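## Task

On the rack's front face there are twelve drive blanks in three rows of four. Facing the rack, take the middle row and the fourth blank counting from the left, and push it in until it bottoms out and catches. The other blanks must not be disturbed. The rack is free-standing: any more than a slight tilt means failure, and it must finish in its original place. The blank must stay latched without the robot holding it.

## Robot and tools

ROBOT. There is one arm, a six-joint Doosan M1013, with a Robotiq 2F-140 two-finger gripper. Joints in column order: waist, shoulder, elbow, forearm roll, wrist pitch, wrist roll. The fingers point along the gripper's +z axis and open and close along its y axis. end_effector_position is the point midway between the pads when closed. Closed fingertips reach about 33 mm past that point; fully open, about 9 mm. Closing moves the tips about 24 mm further from the arm, so keep that clearance from surfaces. Pushing with closed fingertips is a natural way to drive a blank in.

FRAME. Positions use the scene frame, in metres. The origin is on the table top under the arm's base, +z is up, and +y is to the left when looking along +x. The base may sit slightly tilted. The reported hand position can be off, more so when the arm is far extended.

execute_actions. Argument actions is a list holding zero or one item. An empty list just returns the current state. An item with rows is a motion: rows holds 1 to 15 rows, and steps (1 to 15, default 15) is how many control steps of 1/30 s it runs. Each row is used for one step, and the final row repeats to fill the remaining steps. An item with only steps (up to 300) is a wait that returns once that many steps have passed since the previous result, counting your reply time. Optional pictures (true/false) chooses whether camera images come back; by default they do. A refused call sends nothing.

ROW LAYOUT. Each row is 9 numbers, each within [-1, 1], for the single arm: six joint values, then gripper position, force_limit, speed. The six joint values are offsets, not poses: they are measured from the joint angles shown in the latest result that lists them (before any such result, or for later calls in the same reply, from where the arm is when the action begins). They do not add up from row to row. Scale: 1.0 equals 1.398 rad for waist and shoulder, 2.097 rad for elbow, 2.622 rad for forearm roll, wrist pitch and wrist roll. Sign follows each joint's positive direction. All zeros is not a pause; it drives the arm back to the reference angles. Joint ranges in rad: waist, shoulder, forearm roll, wrist pitch, wrist roll -6.283 to 6.283; elbow -2.792 to 2.792. A call asking for more than 0.010 rad beyond a range is refused; the true end may differ from the stated one by up to 0.010 rad, and commands past it are clipped, sometimes reported as "joint sent to its limit" (possibly about an earlier action). Missing that line does not prove there is room left.

GRIPPER NUMBERS are absolute settings, not offsets. position: +1 fully open (140 mm), about -0.8 where the pads touch, -1 closes until blocked. force_limit: -1 about 14 N, 0 about 60 N, +1 about 107 N (for parts up to 40 mm wide). speed: -1 about 30 mm/s, 0 about 140, +1 about 250. Stopped fingers stay put until position changes by at least 0.01 or the object gives way.

MOTION LIMITS. Joint target speed caps: 2.09 rad/s (waist, shoulder), 3.14 (elbow), 3.93 (wrist joints), with 0.3 s to accelerate; joints are synchronised. Each step, a target may lead the measured angle by at most 0.456 rad (waist, shoulder), 0.683 (elbow), 0.854 (wrist joints), and targets are pulled back if they would put the gripper over 70 mm from where it is. Big moves therefore need several calls. Between calls the arm keeps heading to the last row's target until it nearly stops or a step is HELD; further travel or pushing needs a new action.

RESULTS. The state line gives end_effector_position (m), end_effector_quat_wxyz and linear/angular velocities (m/s, rad/s). Joint positions and Joint velocities are in column order (rad, rad/s). object_status: 0 moving, 1 blocked while opening, 2 blocked while closing (a grip), 3 reached target or pads met. position_measured is in counts: 3 fully open, 230 pads touching, not linear. "joint command not followed" means the clearance check altered targets (mounts and posts count as arm). HELD marks steps whose row was not fully sent. MOTOR HOT warns of heating; an OVER-TEMPERATURE FAULT brakes the arm until it cools.

FAULTS TO AVOID. If contact torque reaches a joint's load limit (waist 299, shoulder 299, elbow 140, forearm roll, wrist pitch and wrist roll 39.6 N m), or an outside force on the arm, gripper or held item reaches 144 N, the arm halts for 10 s, drops the rest of the call and yields. Push blanks gently and in small steps; do not shove the rack, tip it, slide it, or knock anything off the table. Avoid slams, drops and jerky motion; smooth low-effort moves are preferred. Before finishing, back the gripper off so the blank holds by itself.

CAMERAS. cam_high is fixed, 672x504 pinhole; cam_wrist is a 616x616 fisheye on the hand. Calibration (K, distortion, T_world_to_cam) is supplied and may be slightly off. zoom_image takes camera ("cam_high" or "cam_wrist") and region [x0, y0, x1, y1] in image pixels from the top-left, no larger than 504 by 504, and returns a closer look at the latest image.

OTHER TOOLS. read_manual with section "licences" returns URDF licence texts and moves nothing. finished_scene takes scene (the current scene's number), ends it for good, grades it and opens the next task. Answering without any tool call ends all remaining work.

Each tool is called after ">>>" as a command line: name --argument value for each argument, lists and objects as JSON in quotes; but a table of rows of numbers goes row by row, as --pt "numbers of a row", without its own name.

## Session

>>> execute_actions --actions '[]'

Scene clock: 0.00 s of 4500.00 s.
end_effector_position=(+0.5888, +0.2797, +0.3071) position_measured=3 object_status=3 end_effector_quat_wxyz=(-0.031, +0.318, +0.935, +0.154) end_effector_velocity=(-0.001, +0.002, +0.000) end_effector_angular_velocity=(+0.000, -0.001, +0.003)
Joint positions: [ 0.299  0.142  1.827  0.321  1.078 -0.804]
Joint velocities: [ 0.003 -0.001  0.    -0.     0.     0.   ]

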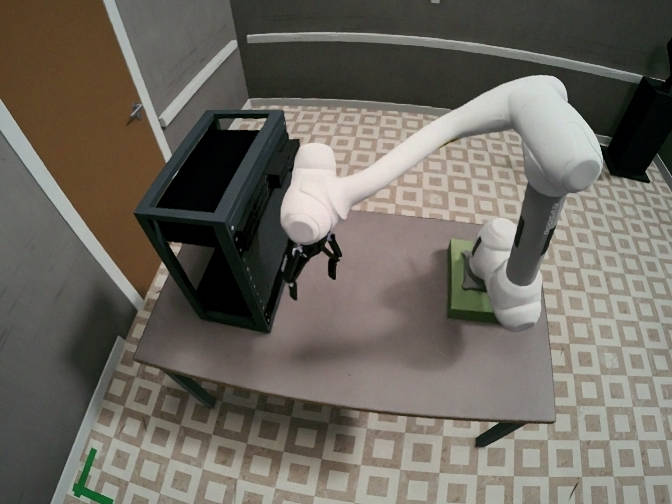

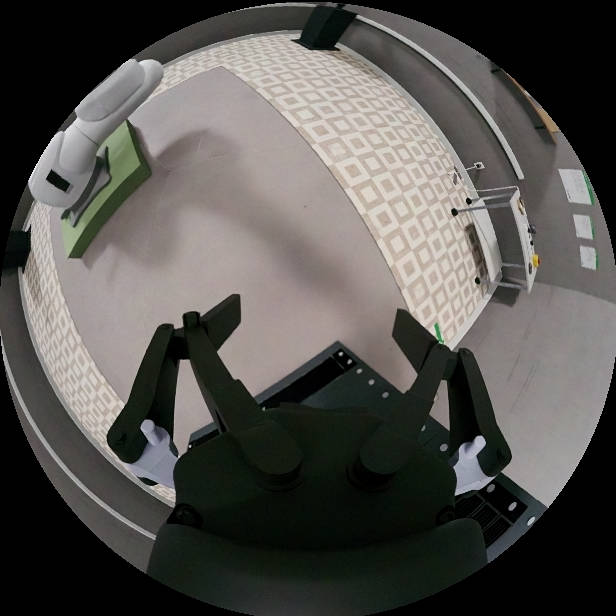

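>>> zoom_image --camera "cam_high" --region '[130, 90, 370, 340]'

Region (130, 90, 370, 340) of cam_high's 672x504 image, scaled by 2.016, with more detail than that image has; it fills the left 484 columns of this view, and the rest is white.

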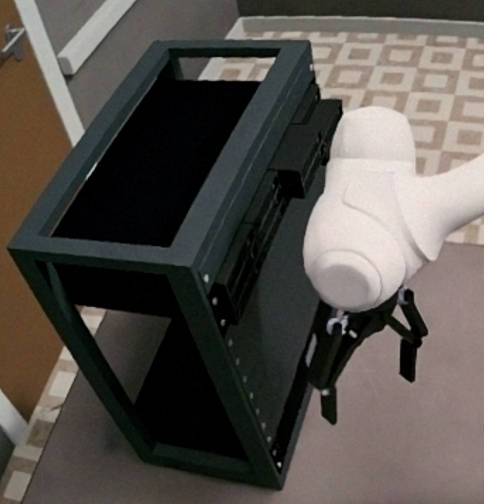

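>>> execute_actions --actions '[{"rows":[[-0.2,-0.408,0.288,-0.122,0,0.4,-1,0,0]]}]' --pictures false

>>> execute_actions --actions '[{"steps":30}]' --pictures false

Scene clock: 30.70 s of 4500.00 s.
end_effector_position=(+0.4485, +0.1362, +0.2815) position_measured=104 object_status=0 end_effector_quat_wxyz=(-0.026, +0.561, +0.823, +0.083) end_effector_velocity=(-0.344, -0.275, -0.064) end_effector_angular_velocity=(-0.246, +0.162, -1.289)
Joint positions: [ 0.167 -0.113  2.113  0.17   1.078 -0.332]
Joint velocities: [-0.295 -0.632  0.637 -0.336  0.     1.151]
Steps of this call (steps 1 to 90: nothing new was sent; then 27.20 s passed at rest; steps 91 to 105: all 15 steps of this action). Readings (joint positions | what the end effector reports):
91: [0.299 0.142 1.827 0.321 1.078 -0.804] | position_measured=3 object_status=0
92: [0.297 0.138 1.832 0.319 1.078 -0.797] | position_measured=6 object_status=0
94: [0.279 0.109 1.871 0.298 1.078 -0.742] | position_measured=21 object_status=0
98: [0.237 0.033 1.963 0.250 1.078 -0.601] | position_measured=51 object_status=0
105: the state above

Scene clock: 31.70 s of 4500.00 s.
end_effector_position=(+0.2714, +0.0257, +0.2231) position_measured=233 object_status=3 end_effector_quat_wxyz=(+0.014, +0.797, +0.604, +0.027) end_effector_velocity=(-0.001, +0.000, -0.001) end_effector_angular_velocity=(-0.000, +0.002, +0.001)
Joint positions: [ 0.02  -0.429  2.431  0.002  1.078  0.244]
Joint velocities: [ 0.001  0.001  0.001 -0.    -0.     0.   ]
Steps of this call (steps 1 to 30: the robot went on to your last target). Readings (joint positions | what the end effector reports):
1: [0.157 -0.134 2.134 0.159 1.078 -0.293] | position_measured=112 object_status=0
2: [0.147 -0.156 2.156 0.147 1.078 -0.254] | position_measured=120 object_status=0
4: [0.127 -0.199 2.199 0.124 1.078 -0.175] | position_measured=135 object_status=0
8: [0.087 -0.285 2.287 0.078 1.078 -0.017] | position_measured=165 object_status=0
30: the state above

>>> execute_actions --actions '[{"rows":[[-0.1,0,0,0,-0.60,0.506,-1,0,0]]}]' --pictures false

>>> execute_actions --actions '[{"steps":60}]'

Scene clock: 35.27 s of 4500.00 s.
end_effector_position=(+0.4419, -0.0114, +0.2818) position_measured=233 object_status=3 end_effector_quat_wxyz=(+0.122, +0.900, +0.316, +0.273) end_effector_velocity=(+0.345, -0.088, +0.242) end_effector_angular_velocity=(+0.600, -1.332, -1.179)
Joint positions: [-0.051 -0.429  2.431  0.002  0.529  0.793]
Joint velocities: [-0.114 -0.001  0.001  0.    -1.278  1.28 ]
Steps of this call (steps 1 to 15: the robot went on to your last target; steps 16 to 90: nothing new was sent; then 0.07 s passed at rest; steps 91 to 105: all 15 steps of this action). Readings (joint positions | what the end effector reports):
91: [0.020 -0.429 2.431 0.002 1.078 0.244] | position_measured=233 object_status=3
92: [0.018 -0.429 2.431 0.002 1.071 0.252] | position_measured=233 object_status=3
94: [0.009 -0.429 2.431 0.002 1.015 0.307] | position_measured=233 object_status=3
98: [-0.018 -0.429 2.431 0.002 0.832 0.490] | position_measured=233 object_status=3
105: the state above

Scene clock: 37.27 s of 4500.00 s.
end_effector_position=(+0.5798, -0.0689, +0.5748) position_measured=233 object_status=3 end_effector_quat_wxyz=(+0.058, +0.682, -0.062, +0.726) end_effector_velocity=(-0.000, -0.000, +0.001) end_effector_angular_velocity=(-0.000, -0.001, -0.001)
Joint positions: [-0.12  -0.429  2.431  0.002 -0.495  1.571]
Joint velocities: [-0.001 -0.    -0.001  0.     0.     0.   ]
Steps of this call (steps 1 to 45: the robot went on to your last target; steps 46 to 60: nothing new was sent). Readings (joint positions | what the end effector reports):
1: [-0.055 -0.429 2.431 0.002 0.486 0.835] | position_measured=233 object_status=3
2: [-0.059 -0.429 2.431 0.002 0.442 0.876] | position_measured=233 object_status=3
4: [-0.065 -0.429 2.431 0.002 0.355 0.951] | position_measured=233 object_status=3
8: [-0.077 -0.429 2.431 0.002 0.180 1.080] | position_measured=233 object_status=3
60: the state above
The arm was judged still, so your last target was given up. Only a new action makes it travel on or press farther. Fingers that are still opening or closing keep moving.
camera_calibration (this result's frames):
cam_wrist: T_world_to_cam=[[-0.163323, -0.983472, 0.078151, -0.0120464], [-0.277978, -0.0301319, -0.960115, 0.715451], [0.946601, -0.178533, -0.268462, -0.229562], [0, 0, 0, 1]] pos_world=[0.414216, -0.0312737, 0.626228]

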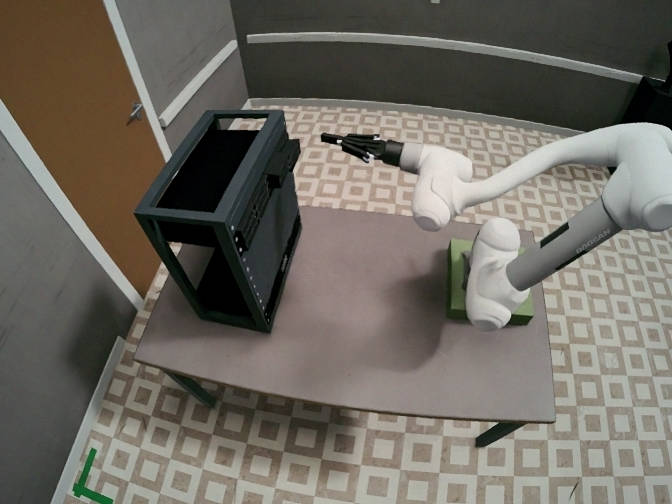

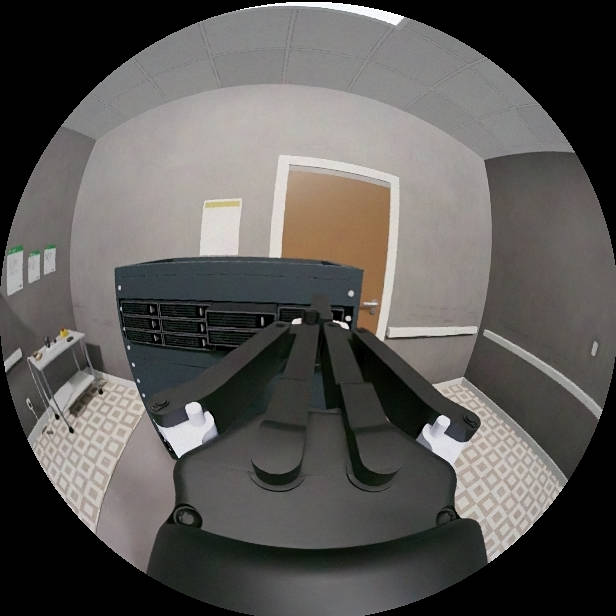

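Open to see.

>>> execute_actions --actions '[{"rows":[[0,0,0,0,0.024,0,1,0,1]]}]' --pictures false

>>> execute_actions --actions '[{"steps":10}]'

>>> zoom_image --camera "cam_wrist" --region '[100, 230, 400, 430]'

>>> zoom_image --camera "cam_high" --region '[220, 100, 380, 260]'

Scene clock: 42.50 s of 4500.00 s.
end_effector_position=(+0.5805, -0.0688, +0.5540) position_measured=61 object_status=0 end_effector_quat_wxyz=(+0.056, +0.705, -0.064, +0.704) end_effector_velocity=(-0.000, -0.000, +0.001) end_effector_angular_velocity=(-0.000, -0.001, -0.001)
Joint positions: [-0.12  -0.429  2.431  0.002 -0.432  1.571]
Joint velocities: [-0.001 -0.    -0.     0.     0.    -0.   ]
Steps of this call (steps 1 to 90: nothing new was sent; then 1.73 s passed at rest; steps 91 to 105: all 15 steps of this action). Readings (joint positions | what the end effector reports):
91: [-0.120 -0.429 2.431 0.002 -0.495 1.571] | position_measured=233 object_status=0
92: [-0.120 -0.429 2.431 0.002 -0.489 1.571] | position_measured=233 object_status=0
94: [-0.120 -0.429 2.431 0.002 -0.452 1.571] | position_measured=209 object_status=0
98: [-0.120 -0.429 2.431 0.002 -0.433 1.571] | position_measured=155 object_status=0
105: the state above

Scene clock: 42.83 s of 4500.00 s.
end_effector_position=(+0.5805, -0.0688, +0.5540) position_measured=3 object_status=3 end_effector_quat_wxyz=(+0.056, +0.705, -0.064, +0.704) end_effector_velocity=(-0.000, -0.001, +0.000) end_effector_angular_velocity=(-0.000, -0.000, -0.001)
Joint positions: [-0.12  -0.429  2.431  0.002 -0.432  1.571]
Joint velocities: [-0.001 -0.    -0.    -0.    -0.    -0.   ]
Steps of this call (steps 1 to 10: the robot went on to your last target). Readings (joint positions | what the end effector reports):
1: [-0.120 -0.429 2.431 0.002 -0.432 1.571] | position_measured=47 object_status=0
2: [-0.120 -0.429 2.431 0.002 -0.432 1.571] | position_measured=34 object_status=0
4: [-0.120 -0.429 2.431 0.002 -0.432 1.571] | position_measured=7 object_status=0
8: [-0.120 -0.429 2.431 0.002 -0.432 1.571] | position_measured=3 object_status=0
10: the state above
camera_calibration (this result's frames):
cam_wrist: T_world_to_cam=[[-0.157793, -0.984411, 0.0776934, -0.0132051], [-0.336885, -0.0202931, -0.941327, 0.72008], [0.928229, -0.174709, -0.328431, -0.191619], [0, 0, 0, 1]] pos_world=[0.418367, -0.0318642, 0.615923]

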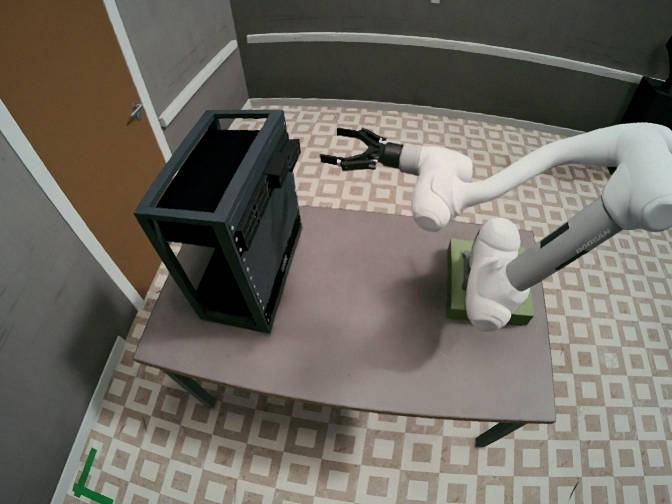

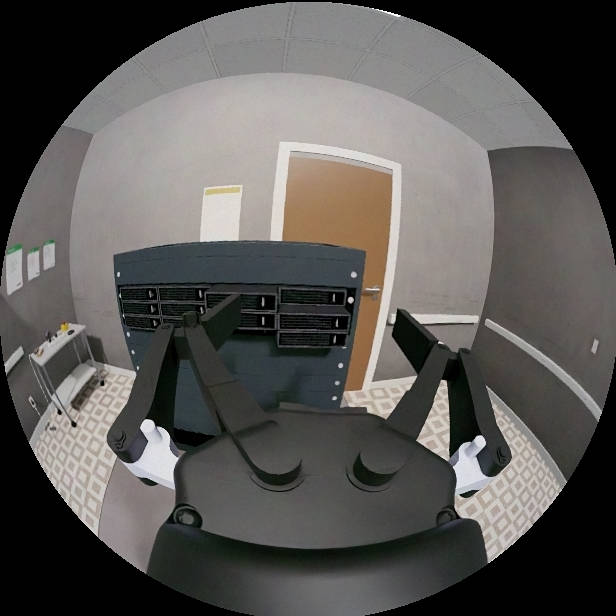

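Region (100, 230, 400, 430) of cam_wrist's 616x616 image, scaled by 1.680, with more detail than that image has.

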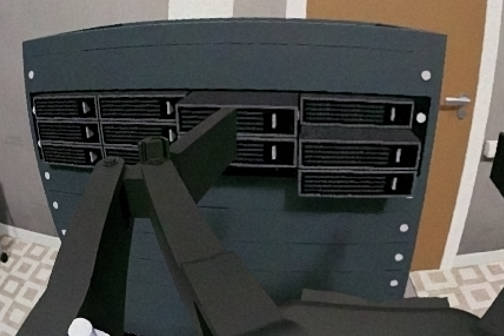

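Region (220, 100, 380, 260) of cam_high's 672x504 image, scaled by 3.150, with more detail than that image has.

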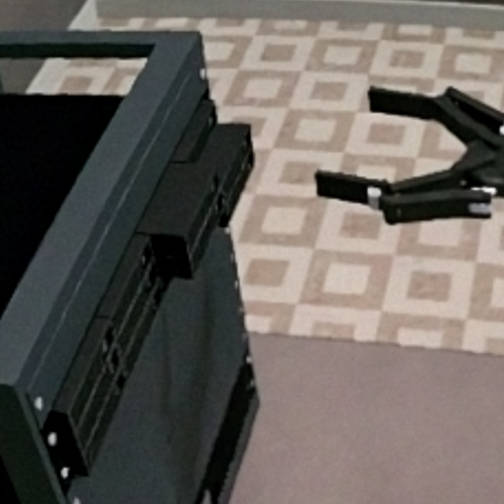

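>>> execute_actions --actions '[{"rows":[[-0.011,0.1123,0.0083,0,-0.066,0,-1,0,1]]}]' --pictures false

>>> execute_actions --actions '[{"steps":12}]'

>>> zoom_image --camera "cam_wrist" --region '[200, 210, 420, 370]'

>>> zoom_image --camera "cam_high" --region '[240, 100, 360, 220]'

Scene clock: 61.33 s of 4500.00 s.
end_effector_position=(+0.6216, -0.0851, +0.5023) position_measured=183 object_status=0 end_effector_quat_wxyz=(+0.061, +0.705, -0.069, +0.703) end_effector_velocity=(+0.001, -0.001, +0.000) end_effector_angular_velocity=(-0.000, -0.000, -0.001)
Joint positions: [-0.136 -0.272  2.449  0.002 -0.605  1.571]
Joint velocities: [-0.001  0.002 -0.001  0.    -0.001 -0.   ]
Steps of this call (steps 1 to 15: the robot went on to your last target; steps 16 to 90: nothing new was sent; then 15.00 s passed at rest; steps 91 to 105: all 15 steps of this action). Readings (joint positions | what the end effector reports):
91: [-0.120 -0.429 2.431 0.002 -0.432 1.571] | position_measured=3 object_status=0
92: [-0.120 -0.425 2.432 0.002 -0.436 1.571] | position_measured=8 object_status=0
94: [-0.123 -0.396 2.435 0.002 -0.469 1.571] | position_measured=35 object_status=0
98: [-0.134 -0.291 2.447 0.002 -0.583 1.571] | position_measured=89 object_status=0
105: the state above

Scene clock: 61.73 s of 4500.00 s.
end_effector_position=(+0.6217, -0.0851, +0.5021) position_measured=233 object_status=3 end_effector_quat_wxyz=(+0.061, +0.705, -0.069, +0.703) end_effector_velocity=(+0.000, +0.001, -0.000) end_effector_angular_velocity=(+0.000, +0.000, +0.001)
Joint positions: [-0.136 -0.272  2.449  0.002 -0.605  1.571]
Joint velocities: [ 0.001  0.    -0.    -0.    -0.    -0.   ]
Steps of this call (steps 1 to 12: the robot went on to your last target). Readings (joint positions | what the end effector reports):
1: [-0.136 -0.272 2.449 0.002 -0.605 1.571] | position_measured=197 object_status=0
2: [-0.136 -0.272 2.449 0.002 -0.605 1.571] | position_measured=210 object_status=0
4: [-0.136 -0.272 2.449 0.002 -0.605 1.571] | position_measured=233 object_status=0
8: [-0.136 -0.272 2.449 0.002 -0.605 1.571] | position_measured=233 object_status=0
12: the state above
camera_calibration (this result's frames):
cam_wrist: T_world_to_cam=[[-0.17304, -0.981833, 0.0778518, -0.00914686], [-0.338623, -0.0149189, -0.940804, 0.686081], [0.924874, -0.189159, -0.32989, -0.248165], [0, 0, 0, 1]] pos_world=[0.460261, -0.0456878, 0.564313]

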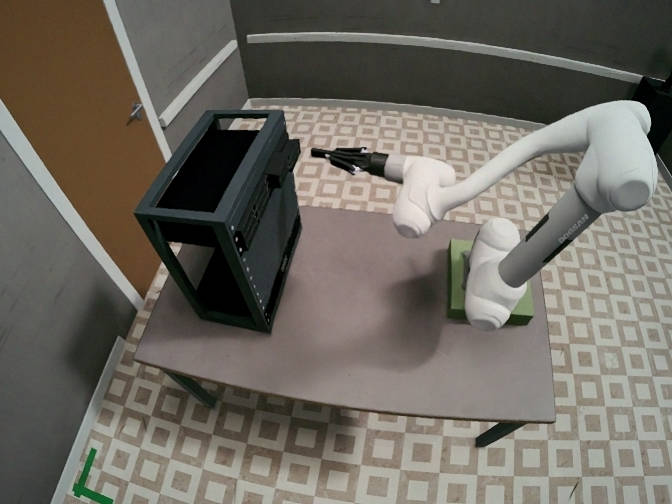

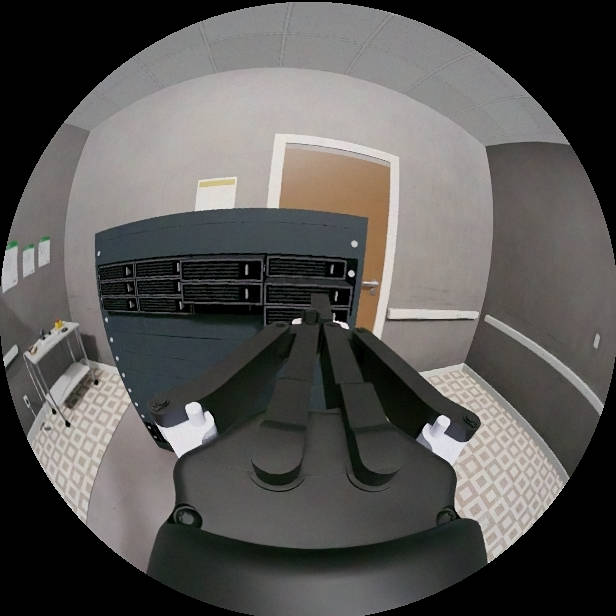

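Region (200, 210, 420, 370) of cam_wrist's 616x616 image, scaled by 2.291, with more detail than that image has; it fills the top 367 rows of this view, and the rest is white.

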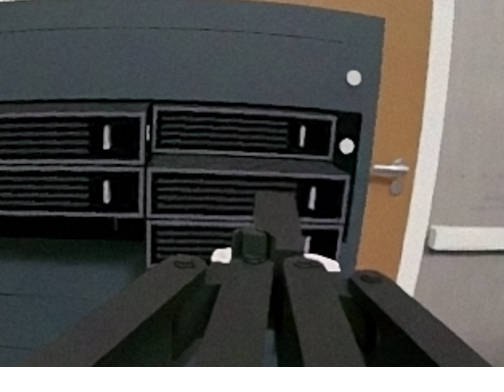

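Region (240, 100, 360, 220) of cam_high's 672x504 image, scaled by 4.200, with more detail than that image has.

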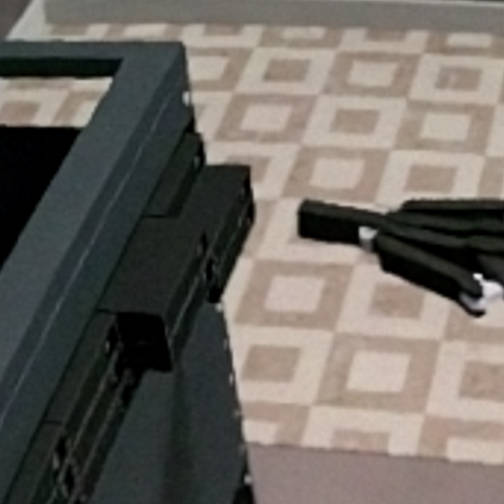

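>>> execute_actions --actions '[{"rows":[[0.006,0.02,-0.01,0,-0.003,0,-1,0,1],[0.006,0.02,-0.01,0,-0.003,0,-1,0,1],[0.006,0.02,-0.01,0,-0.003,0,-1,0,1],[0.012,0.04,-0.02,0,-0.0055,0,-1,0,1],[0.012,0.04,-0.02,0,-0.0055,0,-1,0,1],[0.012,0.04,-0.02,0,-0.0055,0,-1,0,1],[0.014,0.055,-0.0273,0,-0.0075,0,-1,0,1]]}]'

>>> zoom_image --camera "cam_wrist" --region '[200, 210, 420, 370]'

>>> zoom_image --camera "cam_high" --region '[240, 100, 360, 220]'

Scene clock: 76.57 s of 4500.00 s.
end_effector_position=(+0.6625, -0.0795, +0.5042) position_measured=233 object_status=3 end_effector_quat_wxyz=(+0.054, +0.706, -0.062, +0.704) end_effector_velocity=(+0.002, +0.001, +0.000) end_effector_angular_velocity=(-0.000, +0.000, +0.002)
Joint positions: [-0.116 -0.195  2.392  0.001 -0.625  1.571]
Joint velocities: [ 0.002  0.004 -0.003 -0.    -0.001  0.   ]
Steps of this call (steps 1 to 15: the robot went on to your last target; steps 16 to 90: nothing new was sent; then 11.33 s passed at rest; steps 91 to 105: all 15 steps of this action). Readings (joint positions | what the end effector reports):
91: [-0.135 -0.272 2.449 0.002 -0.605 1.571] | position_measured=233 object_status=3
92: [-0.134 -0.268 2.446 0.001 -0.607 1.571] | position_measured=233 object_status=3
94: [-0.129 -0.251 2.433 0.001 -0.611 1.571] | position_measured=233 object_status=3
98: [-0.120 -0.216 2.407 0.001 -0.620 1.571] | position_measured=233 object_status=3
105: the state above
camera_calibration (this result's frames):
cam_wrist: T_world_to_cam=[[-0.153847, -0.985024, 0.077834, -0.00969863], [-0.33804, -0.0215493, -0.940885, 0.701083], [0.928472, -0.171063, -0.329662, -0.285228], [0, 0, 0, 1]] pos_world=[0.500328, -0.0432375, 0.566364]

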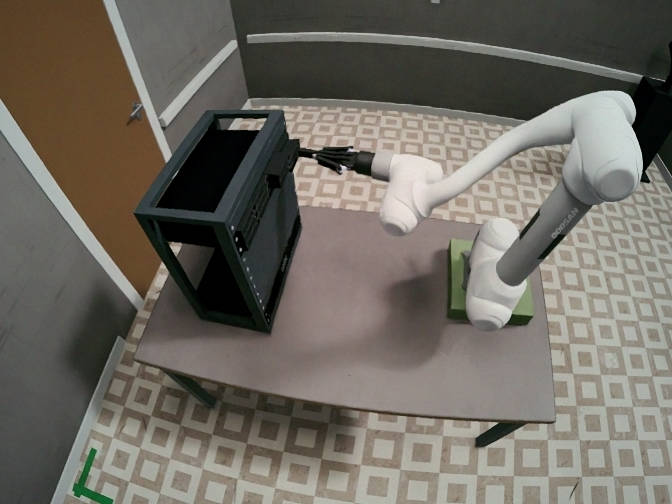

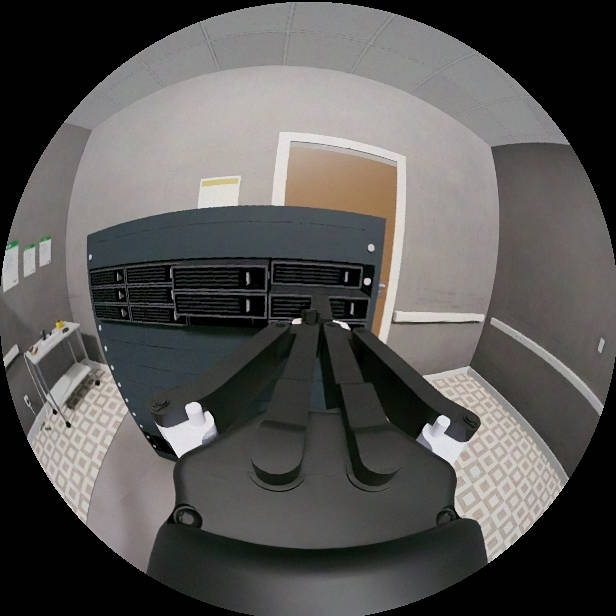

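Region (200, 210, 420, 370) of cam_wrist's 616x616 image, scaled by 2.291, with more detail than that image has; it fills the top 367 rows of this view, and the rest is white.

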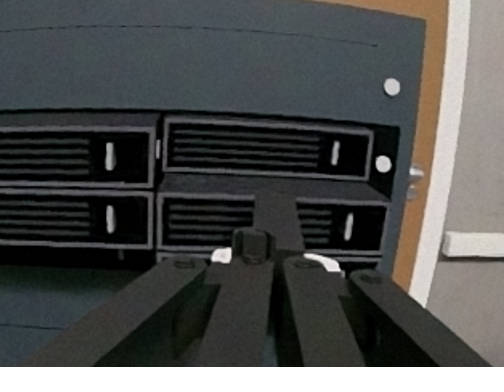

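Region (240, 100, 360, 220) of cam_high's 672x504 image, scaled by 4.200, with more detail than that image has.

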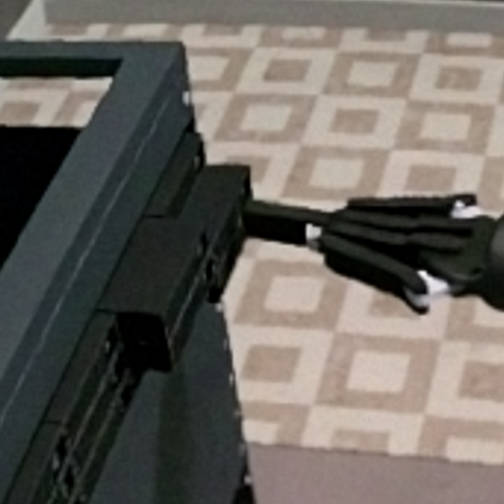

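>>> execute_actions --actions '[{"rows":[[0,0.002,-0.002,0,0,0,-1,0,1],[0,0.005,-0.004,0,0,0,-1,0,1],[0,0.008,-0.0055,0,-0.0004,0,-1,0,1],[0,0.011,-0.007,0,-0.0008,0,-1,0,1],[0,0.014,-0.0085,0,-0.0012,0,-1,0,1],[0,0.017,-0.01,0,-0.0016,0,-1,0,1],[0,0.02,-0.0115,0,-0.002,0,-1,0,1],[0,0.023,-0.013,0,-0.0024,0,-1,0,1],[0,0.026,-0.0145,0,-0.0028,0,-1,0,1],[0,0.029,-0.016,0,-0.0032,0,-1,0,1],[0,0.032,-0.0175,0,-0.0036,0,-1,0,1]]}]'

>>> zoom_image --camera "cam_wrist" --region '[200, 210, 420, 370]'

>>> zoom_image --camera "cam_high" --region '[240, 100, 360, 220]'

Scene clock: 89.40 s of 4500.00 s.
end_effector_position=(+0.6864, -0.0835, +0.5057) position_measured=233 object_status=3 end_effector_quat_wxyz=(+0.054, +0.705, -0.062, +0.704) end_effector_velocity=(+0.008, -0.000, +0.000) end_effector_angular_velocity=(-0.000, -0.001, +0.001)
Joint positions: [-0.116 -0.151  2.356  0.001 -0.634  1.571]
Joint velocities: [ 0.001  0.015 -0.012  0.    -0.004  0.   ]
Steps of this call (steps 1 to 15: the robot went on to your last target; steps 16 to 90: nothing new was sent; then 9.33 s passed at rest; steps 91 to 105: all 15 steps of this action). Readings (joint positions | what the end effector reports):
91: [-0.116 -0.195 2.391 0.001 -0.625 1.571] | position_measured=233 object_status=3
92: [-0.116 -0.194 2.390 0.001 -0.625 1.571] | position_measured=233 object_status=3
94: [-0.116 -0.189 2.385 0.001 -0.625 1.571] | position_measured=233 object_status=3
98: [-0.116 -0.173 2.372 0.001 -0.629 1.571] | position_measured=233 object_status=3
105: the state above
camera_calibration (this result's frames):
cam_wrist: T_world_to_cam=[[-0.153943, -0.985008, 0.0778549, -0.00998228], [-0.336769, -0.0217709, -0.941336, 0.709859], [0.928918, -0.171131, -0.328368, -0.308577], [0, 0, 0, 1]] pos_world=[0.524164, -0.0471853, 0.567666]

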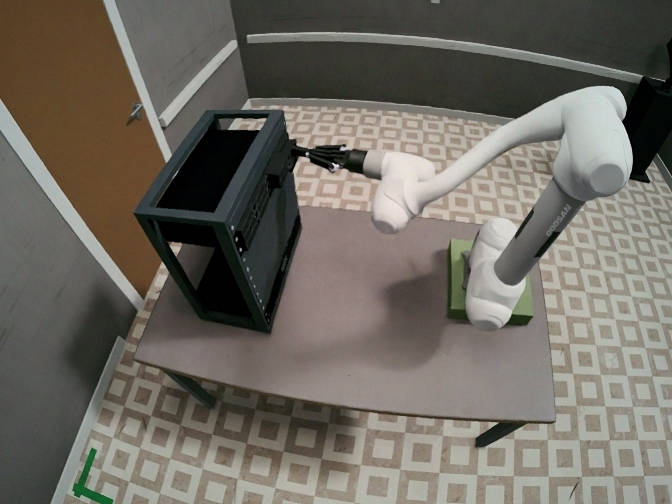

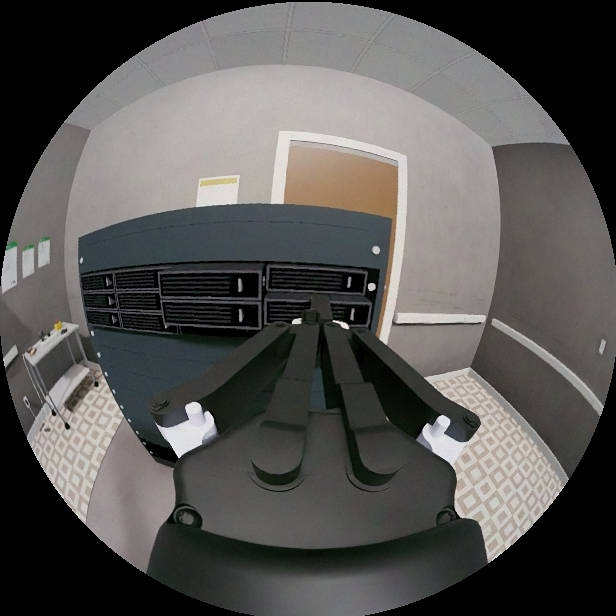

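Region (200, 210, 420, 370) of cam_wrist's 616x616 image, scaled by 2.291, with more detail than that image has; it fills the top 367 rows of this view, and the rest is white.

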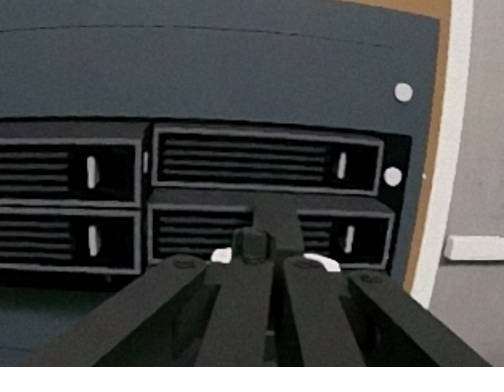

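Region (240, 100, 360, 220) of cam_high's 672x504 image, scaled by 4.200, with more detail than that image has.

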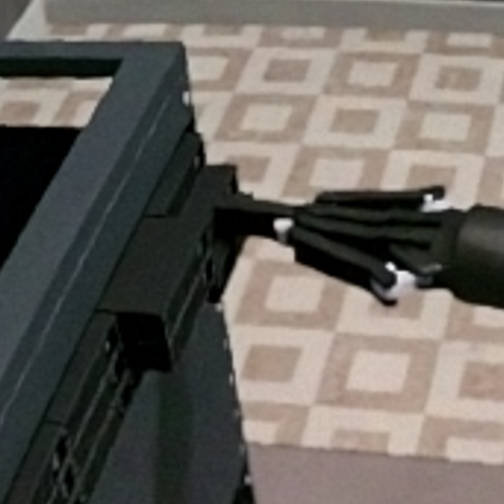

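>>> execute_actions --actions '[{"rows":[[0,0.002,-0.0009,0,-0.0003,0,-1,0,1],[0,0.004,-0.0018,0,-0.0007,0,-1,0,1],[0,0.006,-0.0027,0,-0.001,0,-1,0,1],[0,0.008,-0.0036,0,-0.0014,0,-1,0,1],[0,0.010,-0.0045,0,-0.0017,0,-1,0,1],[0,0.012,-0.0054,0,-0.0021,0,-1,0,1],[0,0.014,-0.0063,0,-0.0024,0,-1,0,1],[0,0.016,-0.0072,0,-0.0028,0,-1,0,1],[0,0.018,-0.0081,0,-0.0031,0,-1,0,1],[0,0.020,-0.009,0,-0.0035,0,-1,0,1],[0,0.022,-0.0099,0,-0.0038,0,-1,0,1],[0,0.024,-0.0108,0,-0.0042,0,-1,0,1]]}]'

>>> zoom_image --camera "cam_wrist" --region '[200, 210, 420, 370]'

>>> zoom_image --camera "cam_high" --region '[240, 100, 360, 220]'

Scene clock: 98.90 s of 4500.00 s.
end_effector_position=(+0.7027, -0.0862, +0.5037) position_measured=233 object_status=3 end_effector_quat_wxyz=(+0.054, +0.705, -0.062, +0.704) end_effector_velocity=(+0.010, -0.003, -0.002) end_effector_angular_velocity=(-0.000, +0.000, -0.002)
Joint positions: [-0.116 -0.119  2.334  0.001 -0.645  1.571]
Joint velocities: [-0.002  0.021 -0.013 -0.    -0.007 -0.   ]
Steps of this call (steps 1 to 15: the robot went on to your last target; steps 16 to 90: nothing new was sent; then 6.00 s passed at rest; steps 91 to 105: all 15 steps of this action). Readings (joint positions | what the end effector reports):
91: [-0.116 -0.150 2.355 0.001 -0.635 1.571] | position_measured=233 object_status=3
92: [-0.116 -0.150 2.354 0.001 -0.635 1.571] | position_measured=233 object_status=3
94: [-0.116 -0.146 2.352 0.001 -0.636 1.571] | position_measured=233 object_status=3
98: [-0.116 -0.136 2.345 0.001 -0.639 1.571] | position_measured=233 object_status=3
105: the state above
camera_calibration (this result's frames):
cam_wrist: T_world_to_cam=[[-0.153994, -0.984999, 0.0778649, -0.00994859], [-0.336712, -0.0217734, -0.941356, 0.713294], [0.92893, -0.171182, -0.328308, -0.324838], [0, 0, 0, 1]] pos_world=[0.540394, -0.0498748, 0.565591]

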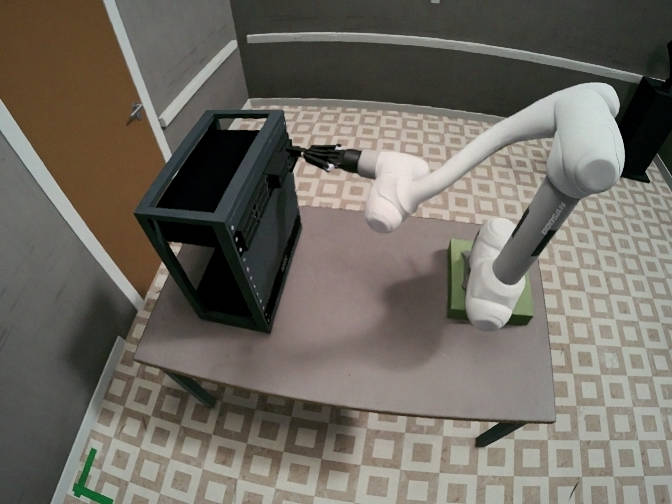

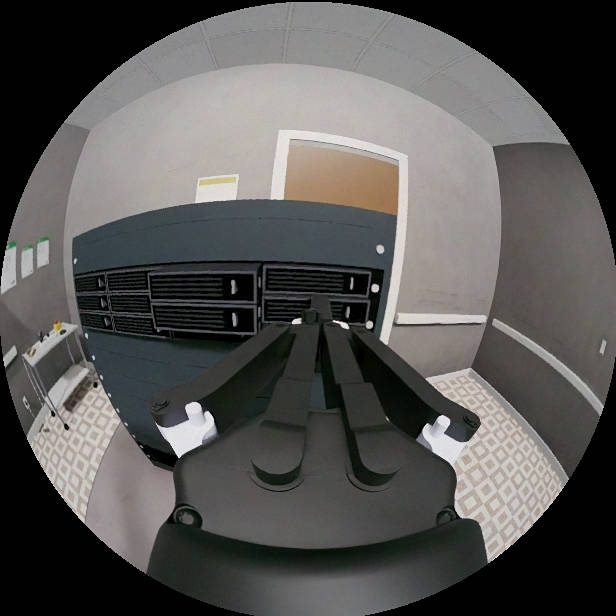

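Region (200, 210, 420, 370) of cam_wrist's 616x616 image, scaled by 2.291, with more detail than that image has; it fills the top 367 rows of this view, and the rest is white.

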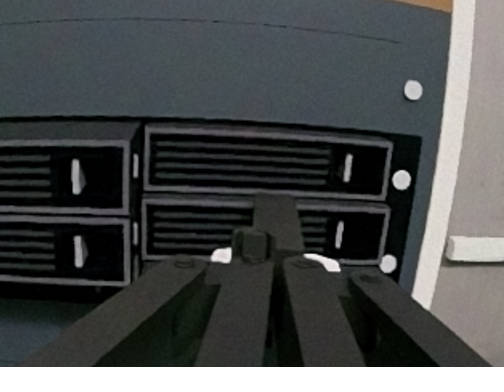

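Region (240, 100, 360, 220) of cam_high's 672x504 image, scaled by 4.200, with more detail than that image has.

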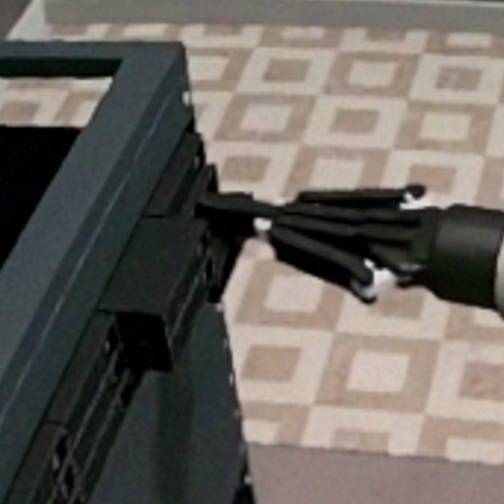

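About 6 mm left.

>>> execute_actions --actions '[{"rows":[[0,0.003,-0.0014,0,-0.0005,0,-1,0,1],[0,0.004,-0.0019,0,-0.0006,0,-1,0,1],[0,0.005,-0.0024,0,-0.0008,0,-1,0,1],[0,0.006,-0.0029,0,-0.0009,0,-1,0,1],[0,0.007,-0.0034,0,-0.001,0,-1,0,1],[0,0.008,-0.0039,0,-0.0012,0,-1,0,1],[0,0.009,-0.0044,0,-0.0013,0,-1,0,1],[0,0.010,-0.0049,0,-0.0014,0,-1,0,1]]}]'

>>> zoom_image --camera "cam_wrist" --region '[200, 210, 420, 370]'

>>> zoom_image --camera "cam_high" --region '[240, 100, 360, 220]'

Scene clock: 106.13 s of 4500.00 s.
end_effector_position=(+0.7099, -0.0873, +0.5029) position_measured=233 object_status=3 end_effector_quat_wxyz=(+0.054, +0.705, -0.062, +0.704) end_effector_velocity=(+0.001, -0.001, -0.000) end_effector_angular_velocity=(+0.000, +0.000, -0.001)
Joint positions: [-0.116 -0.105  2.323  0.001 -0.649  1.571]
Joint velocities: [-0.001  0.001 -0.001  0.    -0.     0.   ]
Steps of this call (steps 1 to 15: the robot went on to your last target; steps 16 to 90: nothing new was sent; then 3.73 s passed at rest; steps 91 to 105: all 15 steps of this action). Readings (joint positions | what the end effector reports):
91: [-0.116 -0.117 2.333 0.001 -0.645 1.571] | position_measured=233 object_status=3
92: [-0.116 -0.116 2.332 0.001 -0.646 1.571] | position_measured=233 object_status=3
94: [-0.116 -0.114 2.330 0.001 -0.646 1.571] | position_measured=233 object_status=3
98: [-0.116 -0.108 2.326 0.001 -0.648 1.571] | position_measured=233 object_status=3
105: the state above
camera_calibration (this result's frames):
cam_wrist: T_world_to_cam=[[-0.153954, -0.985005, 0.0778678, -0.00995486], [-0.336741, -0.0217845, -0.941345, 0.715048], [0.928926, -0.171145, -0.328338, -0.331981], [0, 0, 0, 1]] pos_world=[0.54764, -0.0510455, 0.564881]

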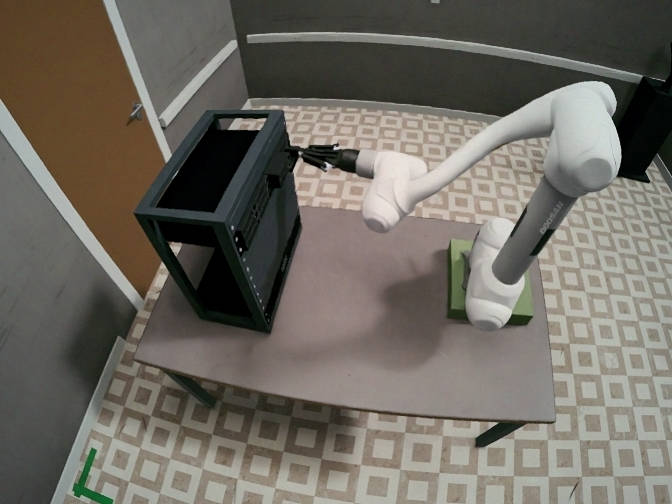

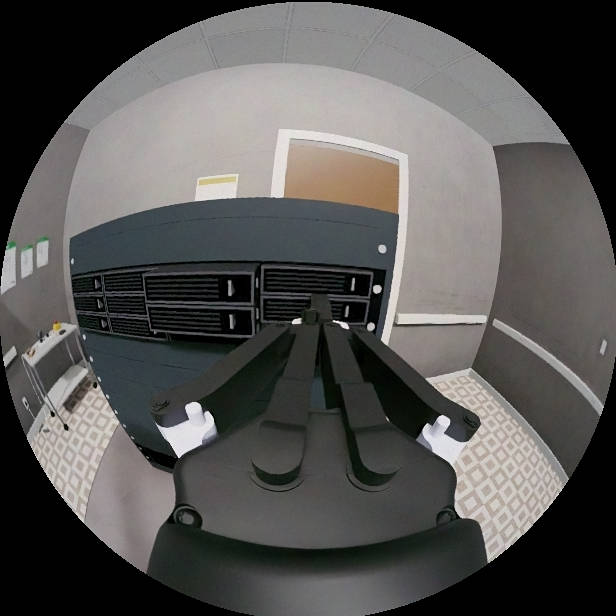

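Region (200, 210, 420, 370) of cam_wrist's 616x616 image, scaled by 2.291, with more detail than that image has; it fills the top 367 rows of this view, and the rest is white.

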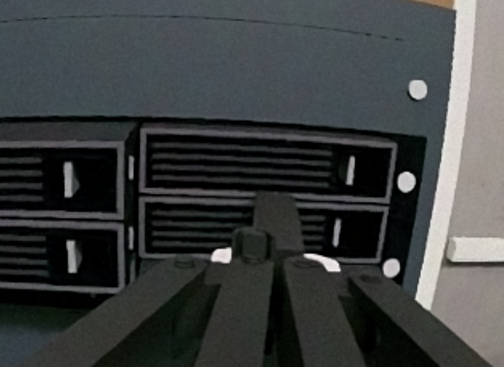

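Region (240, 100, 360, 220) of cam_high's 672x504 image, scaled by 4.200, with more detail than that image has.

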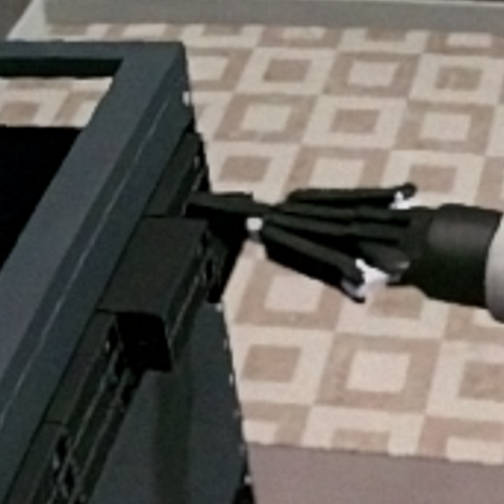

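Looks flush, rack still. Two more mm, then back off.

>>> execute_actions --actions '[{"rows":[[0,0.001,-0.0005,0,-0.0001,0,-1,0,1],[0,0.002,-0.001,0,-0.0003,0,-1,0,1],[0,0.003,-0.0015,0,-0.0004,0,-1,0,1],[0,0.0035,-0.0017,0,-0.0005,0,-1,0,1]]}]'

>>> zoom_image --camera "cam_high" --region '[240, 100, 360, 220]'

>>> execute_actions --actions '[{"rows":[[0,-0.09,0.046,0,0.011,0,-1,0,1]]}]' --pictures false

>>> execute_actions --actions '[{"rows":[[0,0,0,0,0,0,0.6,0,1]]}]'

>>> zoom_image --camera "cam_wrist" --region '[200, 210, 420, 370]'

>>> zoom_image --camera "cam_high" --region '[240, 100, 360, 220]'

Scene clock: 114.70 s of 4500.00 s.
end_effector_position=(+0.7124, -0.0878, +0.5028) position_measured=233 object_status=3 end_effector_quat_wxyz=(+0.054, +0.705, -0.062, +0.704) end_effector_velocity=(-0.000, +0.002, +0.000) end_effector_angular_velocity=(-0.000, -0.000, +0.003)
Joint positions: [-0.116 -0.1    2.32   0.001 -0.65   1.571]
Joint velocities: [ 0.003 -0.001  0.     0.    -0.    -0.   ]
Steps of this call (steps 1 to 15: the robot went on to your last target; steps 16 to 90: nothing new was sent; then 5.07 s passed at rest; steps 91 to 105: all 15 steps of this action). Readings (joint positions | what the end effector reports):
91: [-0.116 -0.105 2.323 0.001 -0.649 1.571] | position_measured=233 object_status=3
92: [-0.116 -0.104 2.323 0.001 -0.649 1.571] | position_measured=233 object_status=3
94: [-0.116 -0.102 2.322 0.001 -0.649 1.571] | position_measured=233 object_status=3
98: [-0.116 -0.100 2.320 0.001 -0.650 1.571] | position_measured=233 object_status=3
105: the state above
camera_calibration (this result's frames):
cam_wrist: T_world_to_cam=[[-0.154021, -0.984995, 0.0778661, -0.00994624], [-0.336516, -0.0218017, -0.941425, 0.715602], [0.928997, -0.171203, -0.328108, -0.334625], [0, 0, 0, 1]] pos_world=[0.550145, -0.0514843, 0.564668]

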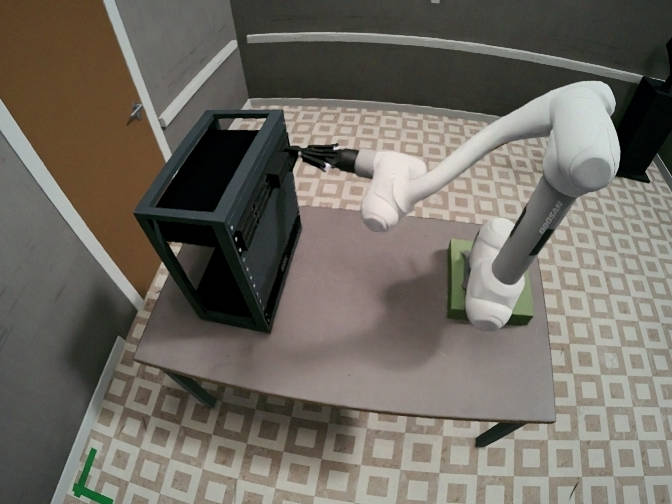

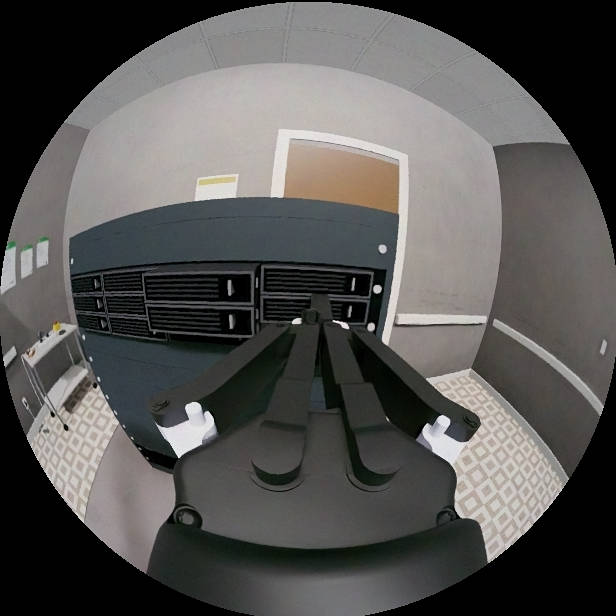

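Region (240, 100, 360, 220) of cam_high's 672x504 image, scaled by 4.200, with more detail than that image has.

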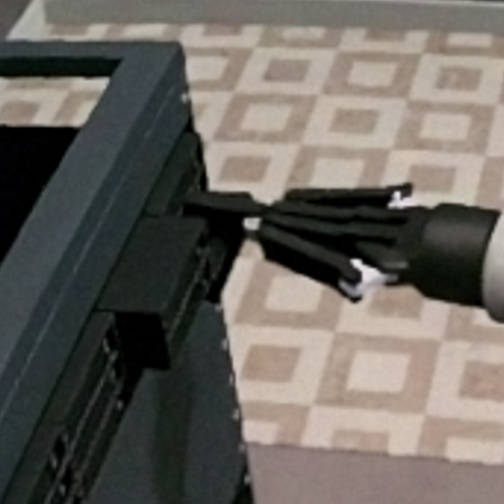

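Scene clock: 115.20 s of 4500.00 s.
end_effector_position=(+0.6462, -0.0768, +0.5036) position_measured=233 object_status=3 end_effector_quat_wxyz=(+0.054, +0.705, -0.062, +0.705) end_effector_velocity=(-0.001, -0.000, +0.001) end_effector_angular_velocity=(-0.000, -0.001, -0.000)
Joint positions: [-0.116 -0.225  2.416  0.002 -0.621  1.571]
Joint velocities: [-0.    -0.002  0.001  0.     0.    -0.   ]
Steps of this call (steps 1 to 15: all 15 steps of this action). Readings (joint positions | what the end effector reports):
1: [-0.116 -0.100 2.320 0.001 -0.650 1.571] | position_measured=233 object_status=3
2: [-0.116 -0.102 2.321 0.001 -0.650 1.571] | position_measured=233 object_status=3
4: [-0.116 -0.129 2.343 0.002 -0.643 1.571] | position_measured=233 object_status=3
8: [-0.116 -0.217 2.409 0.002 -0.623 1.571] | position_measured=233 object_status=3
15: the state above

Scene clock: 115.70 s of 4500.00 s.
end_effector_position=(+0.6462, -0.0768, +0.5036) position_measured=61 object_status=0 end_effector_quat_wxyz=(+0.054, +0.705, -0.062, +0.705) end_effector_velocity=(-0.000, -0.000, +0.000) end_effector_angular_velocity=(-0.000, -0.001, -0.000)
Joint positions: [-0.116 -0.225  2.416  0.002 -0.621  1.571]
Joint velocities: [-0.    -0.001 -0.    -0.    -0.    -0.   ]
Steps of this call (steps 1 to 15: all 15 steps of this action). Readings (joint positions | what the end effector reports):
1: [-0.116 -0.225 2.416 0.002 -0.621 1.571] | position_measured=233 object_status=0
2: [-0.116 -0.225 2.416 0.002 -0.621 1.571] | position_measured=233 object_status=0
4: [-0.116 -0.225 2.416 0.002 -0.621 1.571] | position_measured=209 object_status=0
8: [-0.116 -0.225 2.416 0.002 -0.621 1.571] | position_measured=155 object_status=0
15: the state above
camera_calibration (this result's frames):
cam_wrist: T_world_to_cam=[[-0.154053, -0.984993, 0.0778203, -0.00936756], [-0.336105, -0.0218228, -0.941572, 0.69419], [0.92914, -0.171208, -0.327699, -0.271212], [0, 0, 0, 1]] pos_world=[0.483871, -0.0405114, 0.565482]

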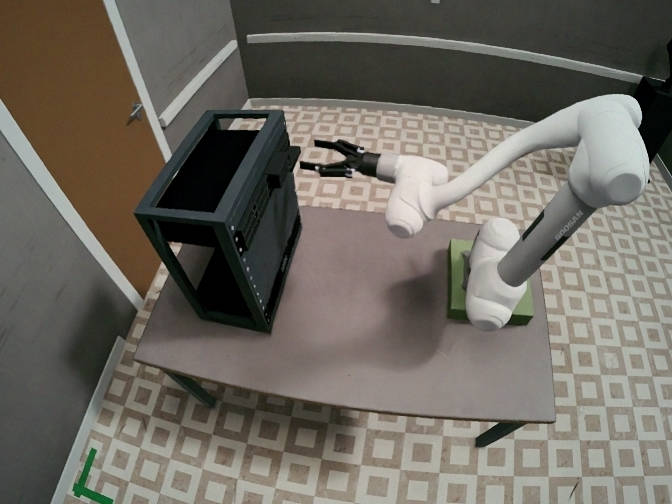

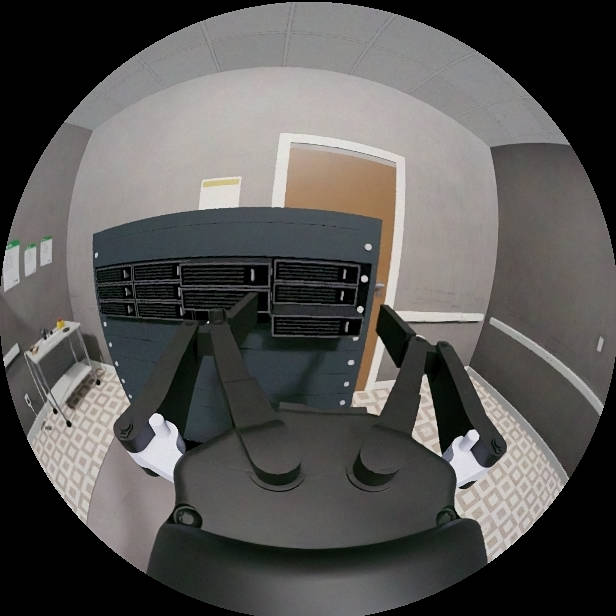

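Region (200, 210, 420, 370) of cam_wrist's 616x616 image, scaled by 2.291, with more detail than that image has; it fills the top 367 rows of this view, and the rest is white.

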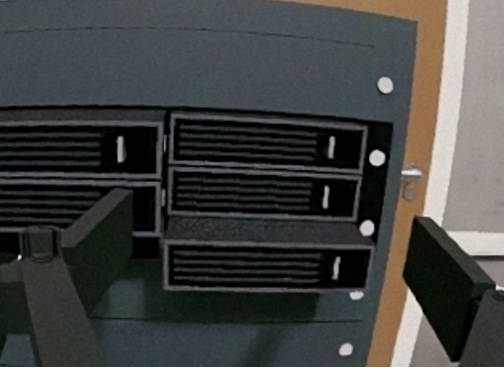

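Region (240, 100, 360, 220) of cam_high's 672x504 image, scaled by 4.200, with more detail than that image has.

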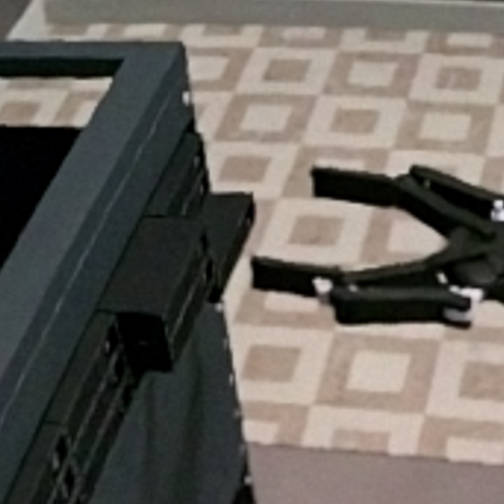

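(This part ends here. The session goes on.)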